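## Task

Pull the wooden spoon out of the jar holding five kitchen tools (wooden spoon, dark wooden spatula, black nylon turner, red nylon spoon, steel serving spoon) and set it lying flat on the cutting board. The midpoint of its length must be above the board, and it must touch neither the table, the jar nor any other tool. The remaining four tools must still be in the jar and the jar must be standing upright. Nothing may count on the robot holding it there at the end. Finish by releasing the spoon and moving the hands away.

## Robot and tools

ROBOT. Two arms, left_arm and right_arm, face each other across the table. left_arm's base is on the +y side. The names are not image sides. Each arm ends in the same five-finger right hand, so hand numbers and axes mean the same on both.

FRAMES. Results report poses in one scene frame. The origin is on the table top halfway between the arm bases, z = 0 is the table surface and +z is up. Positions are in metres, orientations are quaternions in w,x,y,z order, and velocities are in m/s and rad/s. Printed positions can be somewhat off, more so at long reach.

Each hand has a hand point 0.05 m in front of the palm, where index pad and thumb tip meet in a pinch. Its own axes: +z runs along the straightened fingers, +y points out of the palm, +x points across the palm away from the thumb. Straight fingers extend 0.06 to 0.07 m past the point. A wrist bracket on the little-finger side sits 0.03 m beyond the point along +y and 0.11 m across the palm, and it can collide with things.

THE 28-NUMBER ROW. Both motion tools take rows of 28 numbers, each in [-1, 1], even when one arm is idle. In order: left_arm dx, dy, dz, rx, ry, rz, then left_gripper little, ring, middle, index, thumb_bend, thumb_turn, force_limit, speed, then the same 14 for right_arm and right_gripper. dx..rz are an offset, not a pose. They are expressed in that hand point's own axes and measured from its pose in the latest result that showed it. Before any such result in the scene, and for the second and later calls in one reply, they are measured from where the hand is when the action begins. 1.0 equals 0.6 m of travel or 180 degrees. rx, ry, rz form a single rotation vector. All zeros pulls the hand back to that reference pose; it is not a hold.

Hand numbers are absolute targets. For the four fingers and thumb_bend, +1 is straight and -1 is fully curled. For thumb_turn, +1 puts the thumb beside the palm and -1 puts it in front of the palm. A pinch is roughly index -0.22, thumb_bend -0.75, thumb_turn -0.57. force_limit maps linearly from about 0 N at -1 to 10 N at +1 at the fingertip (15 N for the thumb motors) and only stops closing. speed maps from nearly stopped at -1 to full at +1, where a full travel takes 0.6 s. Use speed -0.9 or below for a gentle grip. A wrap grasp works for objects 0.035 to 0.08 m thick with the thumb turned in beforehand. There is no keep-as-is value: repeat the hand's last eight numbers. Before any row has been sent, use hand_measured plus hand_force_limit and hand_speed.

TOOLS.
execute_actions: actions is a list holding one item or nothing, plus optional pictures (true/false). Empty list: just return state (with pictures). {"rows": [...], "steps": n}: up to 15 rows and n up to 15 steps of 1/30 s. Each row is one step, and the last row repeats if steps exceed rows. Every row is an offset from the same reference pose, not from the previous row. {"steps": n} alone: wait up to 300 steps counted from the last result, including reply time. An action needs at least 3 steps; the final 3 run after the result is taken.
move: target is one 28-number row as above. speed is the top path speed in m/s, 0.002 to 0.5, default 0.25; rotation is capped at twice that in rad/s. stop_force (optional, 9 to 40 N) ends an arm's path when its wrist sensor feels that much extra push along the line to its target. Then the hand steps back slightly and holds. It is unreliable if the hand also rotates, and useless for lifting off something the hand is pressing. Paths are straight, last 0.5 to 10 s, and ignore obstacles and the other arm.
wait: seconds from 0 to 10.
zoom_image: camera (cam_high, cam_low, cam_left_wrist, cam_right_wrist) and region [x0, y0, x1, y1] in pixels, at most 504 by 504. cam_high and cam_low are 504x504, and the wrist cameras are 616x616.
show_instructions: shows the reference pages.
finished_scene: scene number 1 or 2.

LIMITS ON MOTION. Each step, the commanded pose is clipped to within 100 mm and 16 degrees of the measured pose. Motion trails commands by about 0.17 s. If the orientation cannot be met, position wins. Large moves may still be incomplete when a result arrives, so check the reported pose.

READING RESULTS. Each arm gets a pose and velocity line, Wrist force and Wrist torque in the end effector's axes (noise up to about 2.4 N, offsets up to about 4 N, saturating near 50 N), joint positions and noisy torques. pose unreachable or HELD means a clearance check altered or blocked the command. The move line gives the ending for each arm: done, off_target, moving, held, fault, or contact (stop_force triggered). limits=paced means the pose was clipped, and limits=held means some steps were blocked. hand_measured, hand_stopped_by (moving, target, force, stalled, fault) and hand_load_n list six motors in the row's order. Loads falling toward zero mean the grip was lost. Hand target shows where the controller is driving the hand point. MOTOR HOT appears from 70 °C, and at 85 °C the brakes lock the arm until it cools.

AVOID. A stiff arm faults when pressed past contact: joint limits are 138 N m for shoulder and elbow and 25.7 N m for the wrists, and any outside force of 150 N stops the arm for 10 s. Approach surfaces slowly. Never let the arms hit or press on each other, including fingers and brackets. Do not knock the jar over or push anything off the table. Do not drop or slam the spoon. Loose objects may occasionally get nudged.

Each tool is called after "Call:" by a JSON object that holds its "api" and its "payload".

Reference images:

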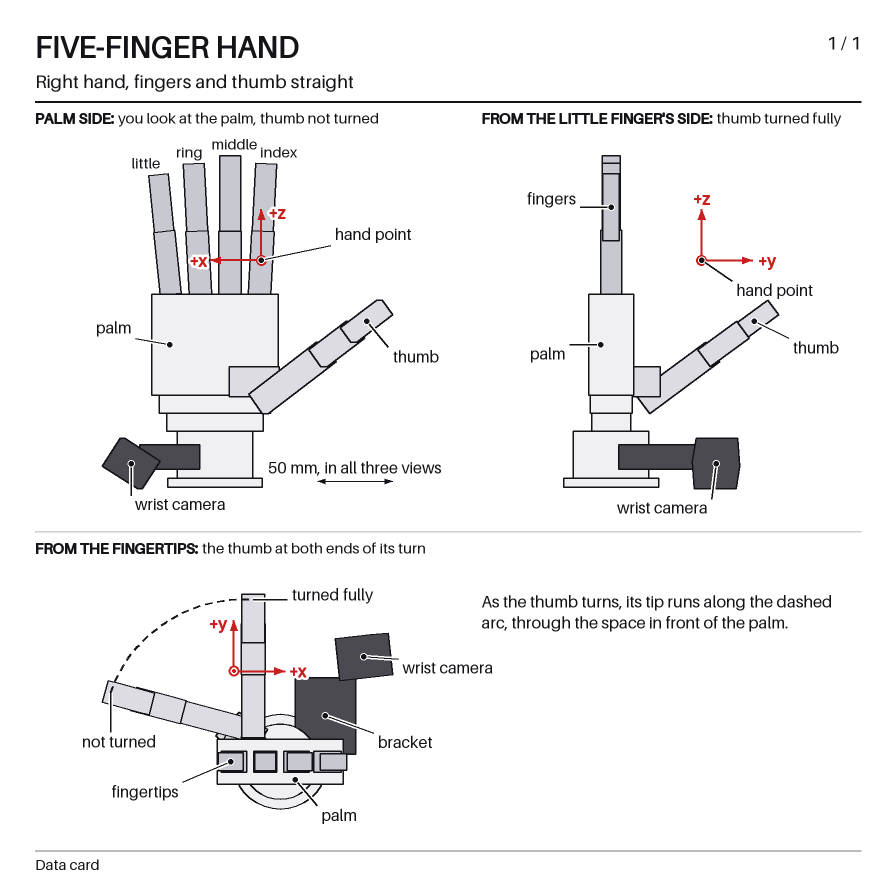

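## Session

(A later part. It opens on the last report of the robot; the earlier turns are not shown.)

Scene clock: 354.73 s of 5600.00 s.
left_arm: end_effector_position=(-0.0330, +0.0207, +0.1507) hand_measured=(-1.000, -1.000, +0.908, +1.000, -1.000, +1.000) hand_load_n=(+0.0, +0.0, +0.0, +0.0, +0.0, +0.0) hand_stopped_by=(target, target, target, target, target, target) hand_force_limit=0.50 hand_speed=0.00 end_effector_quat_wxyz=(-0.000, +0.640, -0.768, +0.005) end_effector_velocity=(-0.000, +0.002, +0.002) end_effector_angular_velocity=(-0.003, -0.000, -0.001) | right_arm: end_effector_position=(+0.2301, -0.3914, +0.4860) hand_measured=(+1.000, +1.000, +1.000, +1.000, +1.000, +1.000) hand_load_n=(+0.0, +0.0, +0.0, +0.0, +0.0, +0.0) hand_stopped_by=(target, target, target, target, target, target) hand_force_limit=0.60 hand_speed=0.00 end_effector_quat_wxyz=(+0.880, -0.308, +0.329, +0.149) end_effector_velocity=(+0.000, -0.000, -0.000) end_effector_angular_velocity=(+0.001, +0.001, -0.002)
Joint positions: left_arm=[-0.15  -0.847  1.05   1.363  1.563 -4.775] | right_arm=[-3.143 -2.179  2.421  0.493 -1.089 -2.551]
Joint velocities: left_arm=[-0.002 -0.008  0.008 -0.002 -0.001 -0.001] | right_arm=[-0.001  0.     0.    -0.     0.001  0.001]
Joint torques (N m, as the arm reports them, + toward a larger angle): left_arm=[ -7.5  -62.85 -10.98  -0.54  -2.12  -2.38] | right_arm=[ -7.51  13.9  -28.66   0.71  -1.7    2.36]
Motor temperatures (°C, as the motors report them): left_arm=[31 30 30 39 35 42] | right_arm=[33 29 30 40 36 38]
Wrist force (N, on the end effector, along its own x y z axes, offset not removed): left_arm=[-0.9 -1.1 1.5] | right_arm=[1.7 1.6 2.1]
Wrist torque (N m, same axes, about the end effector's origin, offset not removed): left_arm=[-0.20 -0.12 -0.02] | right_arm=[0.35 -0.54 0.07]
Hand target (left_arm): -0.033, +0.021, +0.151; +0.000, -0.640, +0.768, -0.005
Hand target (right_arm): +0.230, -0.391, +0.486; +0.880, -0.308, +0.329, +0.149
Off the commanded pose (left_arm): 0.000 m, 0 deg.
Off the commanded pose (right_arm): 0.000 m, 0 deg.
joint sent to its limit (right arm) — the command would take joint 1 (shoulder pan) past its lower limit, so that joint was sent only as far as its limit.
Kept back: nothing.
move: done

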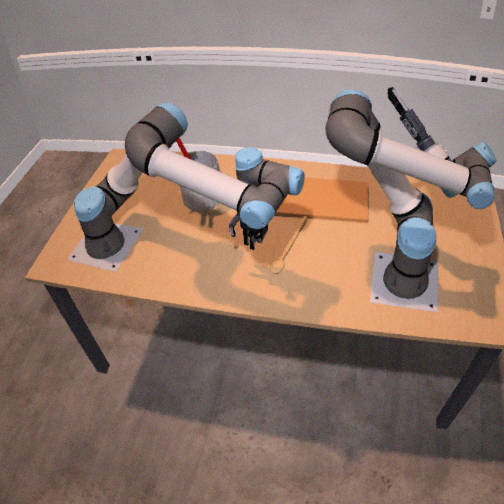

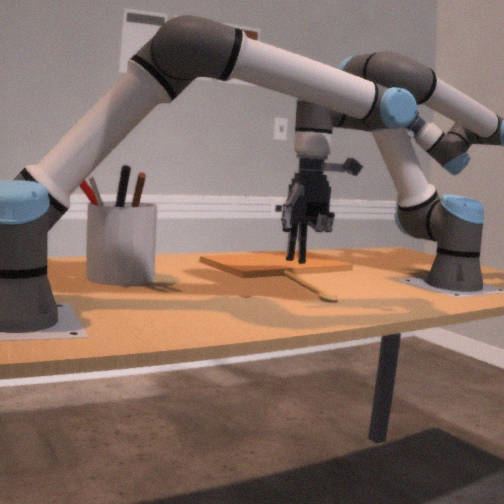

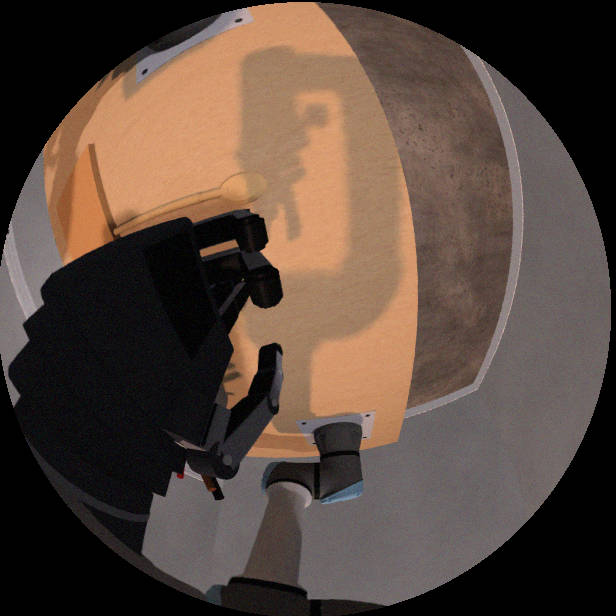

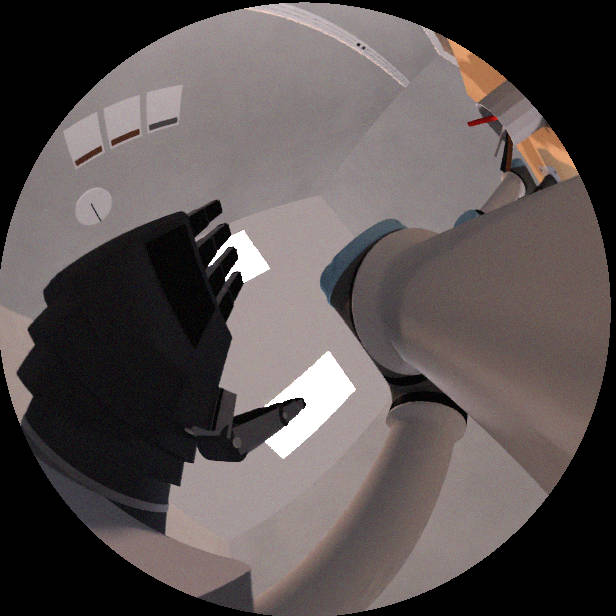

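Call:
{"api": "move", "payload": {"target": [0.15,0,0.085,0,0,0,-1,-1,1,1,-1,1,0.5,0, 0,0,0,0,0,0,1,1,1,1,1,1,0.6,0], "speed": 0.1}}

Call:
{"api": "move", "payload": {"target": [0,0,0.05,0,0,0,-1,-1,1,1,-1,1,0.5,0, 0,0,0,0,0,0,1,1,1,1,1,1,0.6,0], "speed": 0.004, "stop_force": 9}}

Call:
{"api": "move", "payload": {"target": [0.042,0.229,0.002,0,0,0,-1,-1,1,1,-1,1,0.5,0, 0,0,0,0,0,0,1,1,1,1,1,1,0.6,0], "speed": 0.04}}

Scene clock: 356.60 s of 5600.00 s.
left_arm: end_effector_position=(-0.0488, -0.0677, +0.1002) hand_measured=(-1.000, -1.000, +0.908, +1.000, -1.000, +1.000) hand_load_n=(+0.0, +0.0, +0.0, +0.0, +0.0, +0.0) hand_stopped_by=(target, target, target, target, target, target) hand_force_limit=0.50 hand_speed=0.00 end_effector_quat_wxyz=(-0.000, +0.640, -0.768, +0.005) end_effector_velocity=(-0.001, -0.003, -0.001) end_effector_angular_velocity=(+0.002, +0.001, -0.002) | right_arm: end_effector_position=(+0.2301, -0.3914, +0.4860) hand_measured=(+1.000, +1.000, +1.000, +1.000, +1.000, +1.000) hand_load_n=(+0.0, +0.0, +0.0, +0.0, +0.0, +0.0) hand_stopped_by=(target, target, target, target, target, target) hand_force_limit=0.60 hand_speed=0.00 end_effector_quat_wxyz=(+0.880, -0.308, +0.329, +0.149) end_effector_velocity=(+0.000, -0.000, -0.000) end_effector_angular_velocity=(-0.000, +0.000, -0.002)
Joint positions: left_arm=[-0.141 -0.537  0.61   1.493  1.563 -4.766] | right_arm=[-3.143 -2.179  2.421  0.493 -1.089 -2.551]
Joint velocities: left_arm=[-0.001  0.015 -0.027  0.013  0.001  0.002] | right_arm=[-0.001 -0.     0.     0.     0.001 -0.   ]
Joint torques (N m, as the arm reports them, + toward a larger angle): left_arm=[  7.29 -46.71 -26.97   4.5    2.6    2.42] | right_arm=[ -7.24  13.26 -26.54   0.45  -1.61   2.22]
Motor temperatures (°C, as the motors report them): left_arm=[31 30 30 39 35 42] | right_arm=[33 29 30 40 36 38]
Wrist force (N, on the end effector, along its own x y z axes, offset not removed): left_arm=[0.9 -0.9 0.7] | right_arm=[2.6 1.7 0.2]
Wrist torque (N m, same axes, about the end effector's origin, offset not removed): left_arm=[-0.18 -0.37 0.13] | right_arm=[0.43 -0.63 0.20]
Hand target (left_arm): -0.049, -0.068, +0.100; +0.000, -0.640, +0.768, -0.005
Hand target (right_arm): +0.230, -0.391, +0.486; +0.880, -0.308, +0.329, +0.149
Off the commanded pose (left_arm): 0.000 m, 0 deg.
Off the commanded pose (right_arm): 0.000 m, 0 deg.
Kept back: nothing.
move: done

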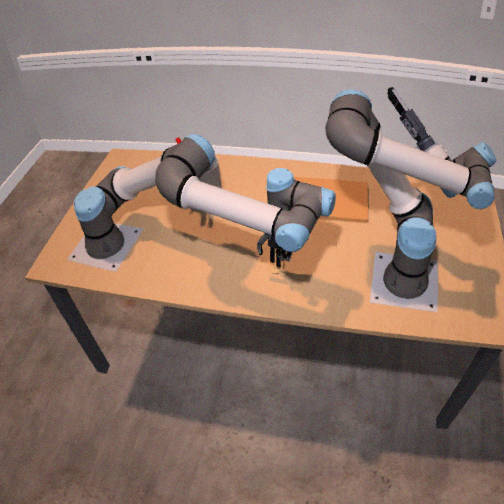

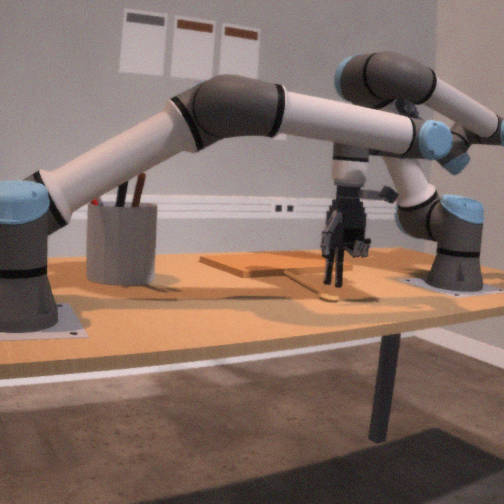

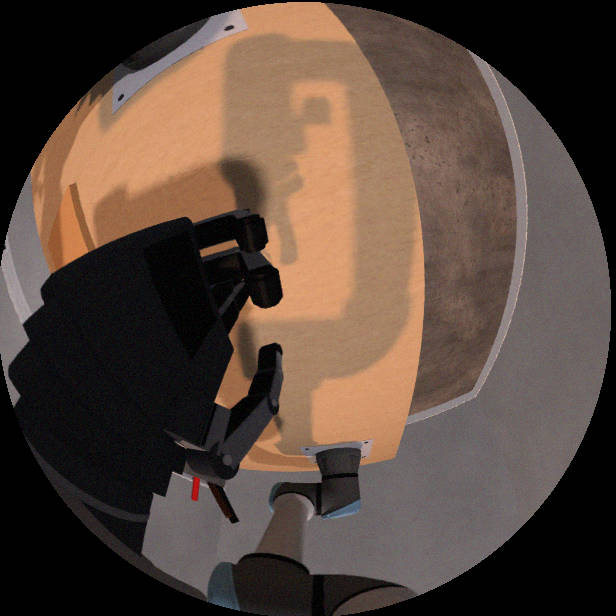

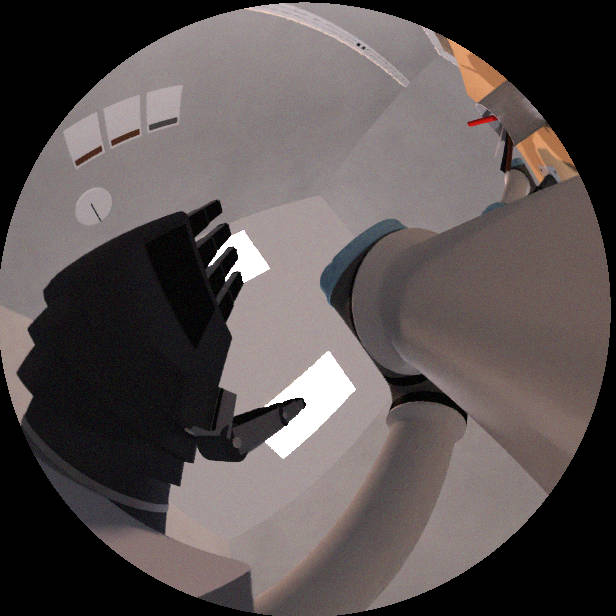

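Scene clock: 362.13 s of 5600.00 s.
left_arm: end_effector_position=(-0.0487, -0.0679, +0.0797) hand_measured=(-1.000, -1.000, +0.908, +1.000, -1.000, +1.000) hand_load_n=(+0.0, +0.0, -1.0, +0.0, +0.0, +0.0) hand_stopped_by=(target, target, target, target, target, target) hand_force_limit=0.50 hand_speed=0.00 end_effector_quat_wxyz=(-0.000, +0.640, -0.768, +0.005) end_effector_velocity=(-0.000, -0.001, +0.001) end_effector_angular_velocity=(-0.003, +0.000, +0.000) | right_arm: end_effector_position=(+0.2301, -0.3914, +0.4860) hand_measured=(+1.000, +1.000, +1.000, +1.000, +1.000, +1.000) hand_load_n=(+0.0, +0.0, +0.0, +0.0, +0.0, +0.0) hand_stopped_by=(target, target, target, target, target, target) hand_force_limit=0.60 hand_speed=0.00 end_effector_quat_wxyz=(+0.880, -0.308, +0.329, +0.149) end_effector_velocity=(-0.000, -0.000, +0.000) end_effector_angular_velocity=(-0.000, -0.001, +0.000)
Joint positions: left_arm=[-0.141 -0.529  0.646  1.448  1.563 -4.765] | right_arm=[-3.143 -2.179  2.421  0.493 -1.089 -2.551]
Joint velocities: left_arm=[-0.     0.    -0.004  0.    -0.001 -0.   ] | right_arm=[ 0.     0.001 -0.    -0.    -0.001 -0.001]
Joint torques (N m, as the arm reports them, + toward a larger angle): left_arm=[  6.05 -43.75 -23.74   2.06  -1.91   2.31] | right_arm=[ -7.47  14.05 -26.41   0.33  -1.69   2.31]
Motor temperatures (°C, as the motors report them): left_arm=[31 30 30 39 35 42] | right_arm=[33 29 30 40 36 38]
Wrist force (N, on the end effector, along its own x y z axes, offset not removed): left_arm=[-0.5 -1.5 -17.4] | right_arm=[1.5 1.9 3.2]
Wrist torque (N m, same axes, about the end effector's origin, offset not removed): left_arm=[0.97 -0.08 0.02] | right_arm=[0.33 -0.41 0.16]
Hand target (left_arm): -0.049, -0.068, +0.080; +0.000, -0.640, +0.768, -0.005
Hand target (right_arm): +0.230, -0.391, +0.486; +0.880, -0.308, +0.329, +0.149
Off the commanded pose (left_arm): 0.009 m, 0 deg.
Off the commanded pose (right_arm): 0.000 m, 0 deg.
Kept back: nothing.
move: contact (left_arm)

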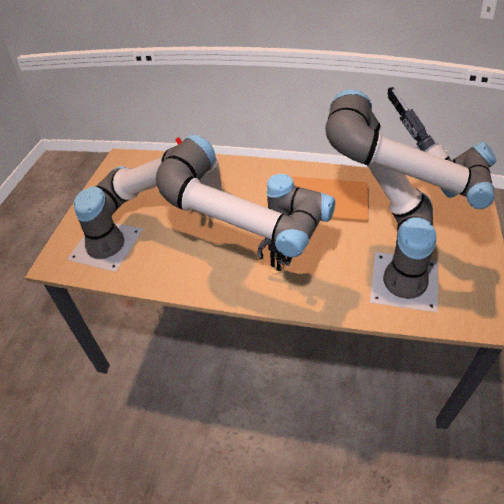

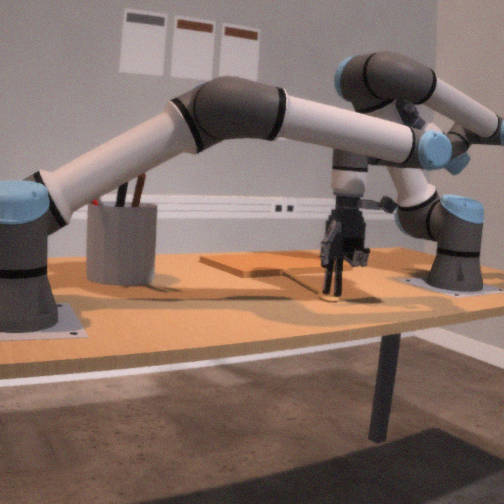

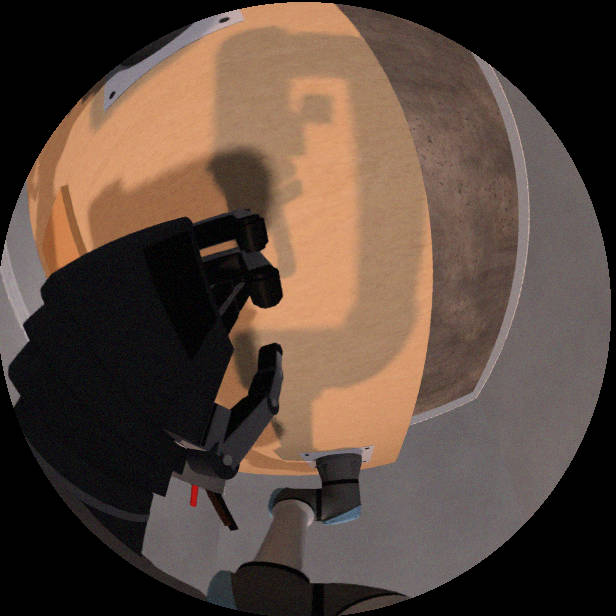

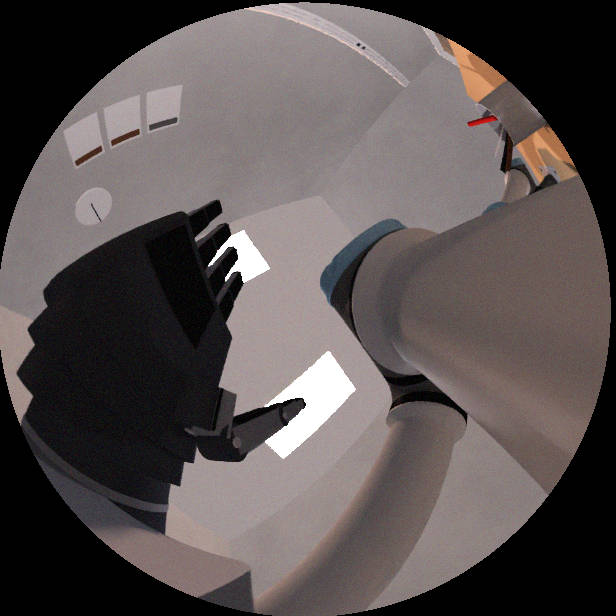

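Scene clock: 366.07 s of 5600.00 s.
left_arm: end_effector_position=(-0.1882, -0.0680, +0.0777) hand_measured=(-1.000, -1.000, +0.908, +1.000, -1.000, +1.000) hand_load_n=(+0.0, +0.0, +0.0, +0.0, +0.0, +0.0) hand_stopped_by=(target, target, target, target, target, target) hand_force_limit=0.50 hand_speed=0.00 end_effector_quat_wxyz=(+0.000, +0.640, -0.768, +0.005) end_effector_velocity=(-0.003, -0.000, -0.000) end_effector_angular_velocity=(+0.000, -0.001, -0.001) | right_arm: end_effector_position=(+0.2301, -0.3914, +0.4860) hand_measured=(+1.000, +1.000, +1.000, +1.000, +1.000, +1.000) hand_load_n=(+0.0, +0.0, +0.0, +0.0, +0.0, +0.0) hand_stopped_by=(target, target, target, target, target, target) hand_force_limit=0.60 hand_speed=0.00 end_effector_quat_wxyz=(+0.880, -0.308, +0.329, +0.149) end_effector_velocity=(-0.000, +0.000, -0.000) end_effector_angular_velocity=(-0.000, -0.000, -0.000)
Joint positions: left_arm=[-0.339 -0.443  0.484  1.526  1.562 -4.963] | right_arm=[-3.143 -2.179  2.421  0.493 -1.089 -2.551]
Joint velocities: left_arm=[-0.004  0.005 -0.009  0.004 -0.001 -0.003] | right_arm=[-0. -0.  0. -0. -0.  0.]
Joint torques (N m, as the arm reports them, + toward a larger angle): left_arm=[ -6.22 -46.97 -28.86   4.59  -2.1   -2.32] | right_arm=[ -7.52  13.81 -26.68   0.64  -1.72   2.26]
Motor temperatures (°C, as the motors report them): left_arm=[31 30 30 39 35 42] | right_arm=[33 29 30 40 36 38]
Wrist force (N, on the end effector, along its own x y z axes, offset not removed): left_arm=[-0.3 -1.6 1.4] | right_arm=[1.4 3.0 1.3]
Wrist torque (N m, same axes, about the end effector's origin, offset not removed): left_arm=[-0.29 -0.21 0.11] | right_arm=[0.45 -0.41 0.15]
Hand target (left_arm): -0.188, -0.068, +0.078; -0.000, -0.640, +0.768, -0.005
Hand target (right_arm): +0.230, -0.391, +0.486; +0.880, -0.308, +0.329, +0.149
Off the commanded pose (left_arm): 0.000 m, 0 deg.
Off the commanded pose (right_arm): 0.000 m, 0 deg.
Kept back: nothing.
move: done

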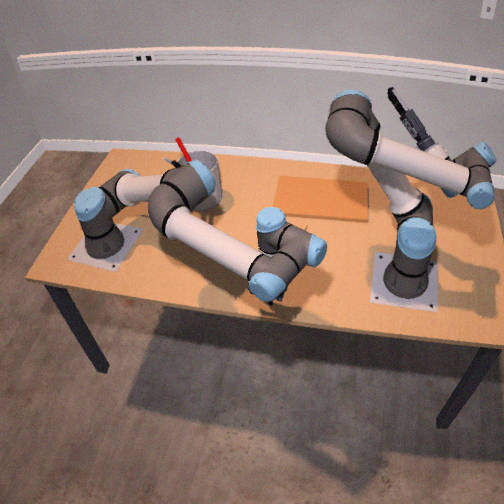

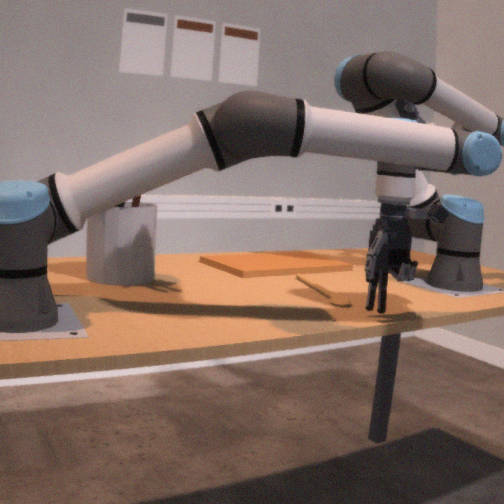

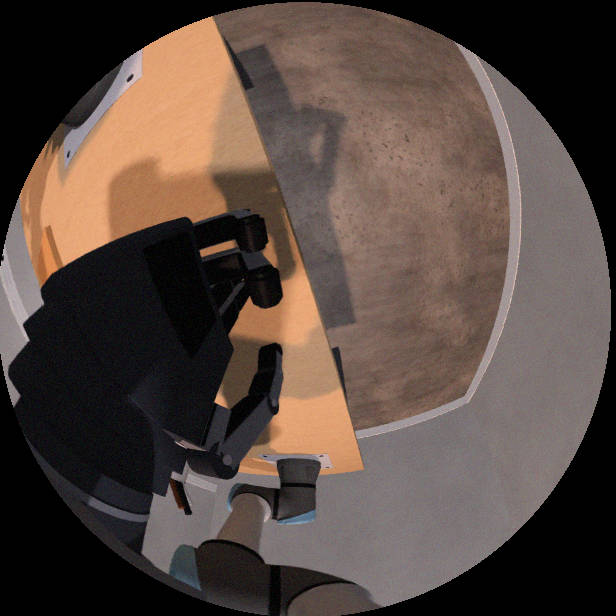

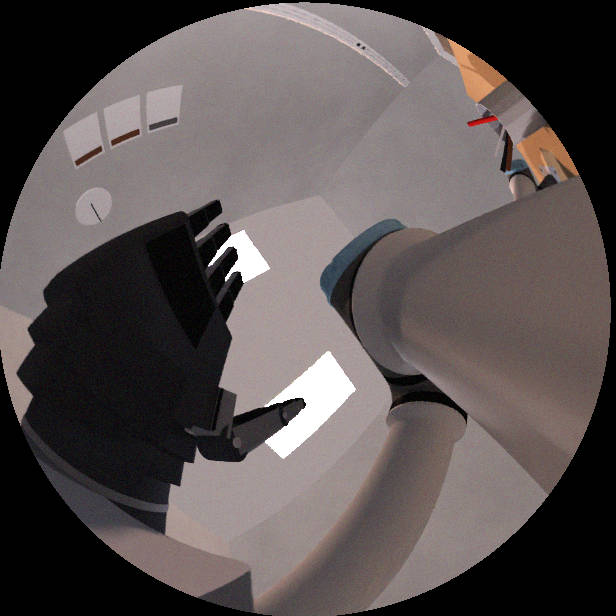

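Call:
{"api": "move", "payload": {"target": [-0.15,0,-0.1,0,0,0,-1,-1,1,1,-1,1,0.5,0, 0,0,0,0,0,0,1,1,1,1,1,1,0.6,0], "speed": 0.1}}

Call:
{"api": "zoom_image", "payload": {"camera": "cam_high", "region": [200,200,380,340]}}

Scene clock: 367.93 s of 5600.00 s.
left_arm: end_effector_position=(-0.1724, +0.0206, +0.1370) hand_measured=(-1.000, -1.000, +0.908, +1.000, -1.000, +1.000) hand_load_n=(+0.0, +0.0, +0.0, +0.0, +0.0, +0.0) hand_stopped_by=(target, target, target, target, target, target) hand_force_limit=0.50 hand_speed=0.00 end_effector_quat_wxyz=(+0.000, +0.640, -0.768, +0.005) end_effector_velocity=(+0.000, +0.003, +0.001) end_effector_angular_velocity=(-0.000, -0.000, -0.000) | right_arm: end_effector_position=(+0.2301, -0.3914, +0.4860) hand_measured=(+1.000, +1.000, +1.000, +1.000, +1.000, +1.000) hand_load_n=(+0.0, +0.0, +0.0, +0.0, +0.0, +0.0) hand_stopped_by=(target, target, target, target, target, target) hand_force_limit=0.60 hand_speed=0.00 end_effector_quat_wxyz=(+0.880, -0.308, +0.329, +0.149) end_effector_velocity=(+0.000, -0.000, +0.000) end_effector_angular_velocity=(-0.000, +0.001, -0.002)
Joint positions: left_arm=[-0.378 -0.789  0.984  1.372  1.562 -5.002] | right_arm=[-3.143 -2.179  2.421  0.493 -1.089 -2.551]
Joint velocities: left_arm=[-0.002 -0.008  0.012 -0.004 -0.001 -0.002] | right_arm=[-0.002  0.    -0.    -0.     0.001  0.   ]
Joint torques (N m, as the arm reports them, + toward a larger angle): left_arm=[ -6.32 -64.66 -12.38  -0.66  -2.1   -2.35] | right_arm=[ -6.45  13.93 -26.86   0.6   -1.64   2.4 ]
Motor temperatures (°C, as the motors report them): left_arm=[31 30 30 39 35 42] | right_arm=[33 29 30 40 36 38]
Wrist force (N, on the end effector, along its own x y z axes, offset not removed): left_arm=[-0.2 -2.2 0.6] | right_arm=[-0.7 3.0 2.6]
Wrist torque (N m, same axes, about the end effector's origin, offset not removed): left_arm=[-0.29 -0.19 0.02] | right_arm=[0.52 -0.13 -0.04]
Hand target (left_arm): -0.172, +0.021, +0.137; -0.000, -0.640, +0.768, -0.005
Hand target (right_arm): +0.230, -0.391, +0.486; +0.880, -0.308, +0.329, +0.149
Off the commanded pose (left_arm): 0.000 m, 0 deg.
Off the commanded pose (right_arm): 0.000 m, 0 deg.
Kept back: nothing.
move: done

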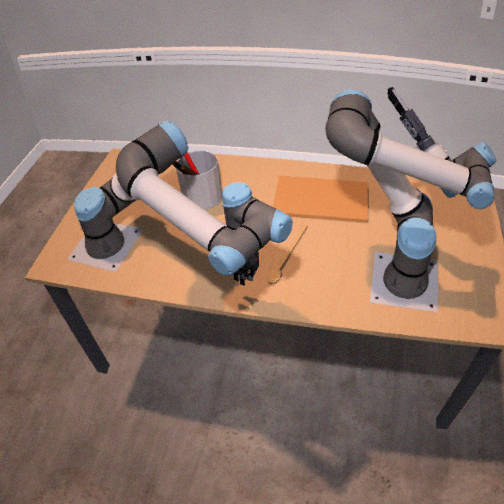

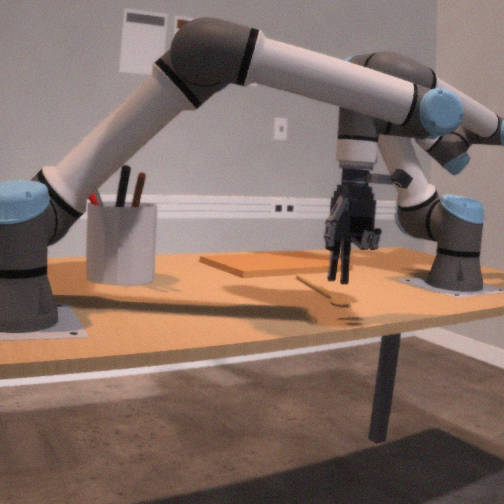

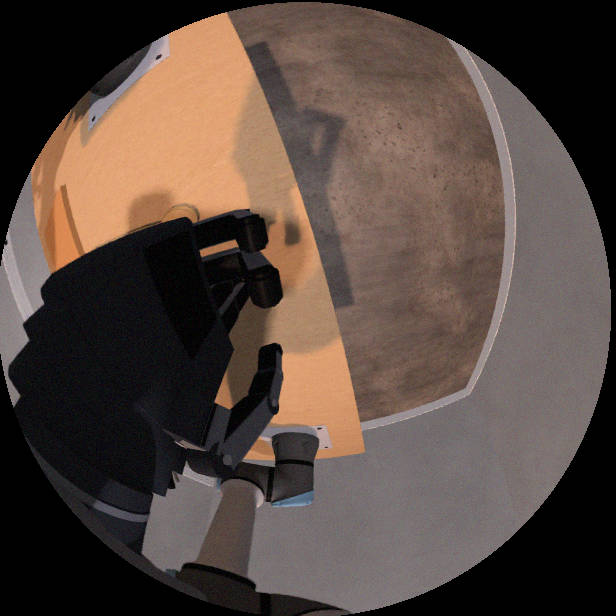

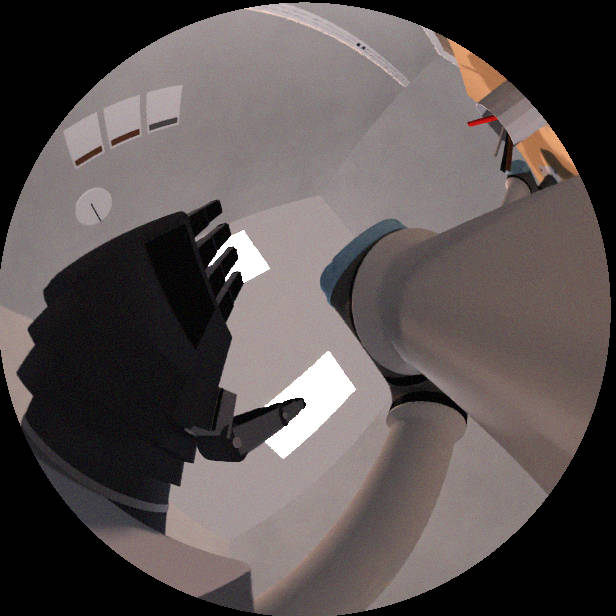

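Region (200, 200, 380, 340) of cam_high's 504x504 image, scaled by 2.800, with more detail than that image has.

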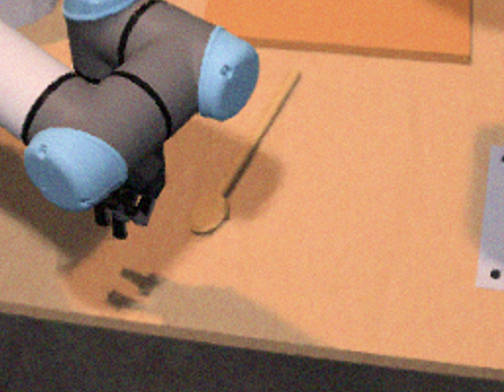

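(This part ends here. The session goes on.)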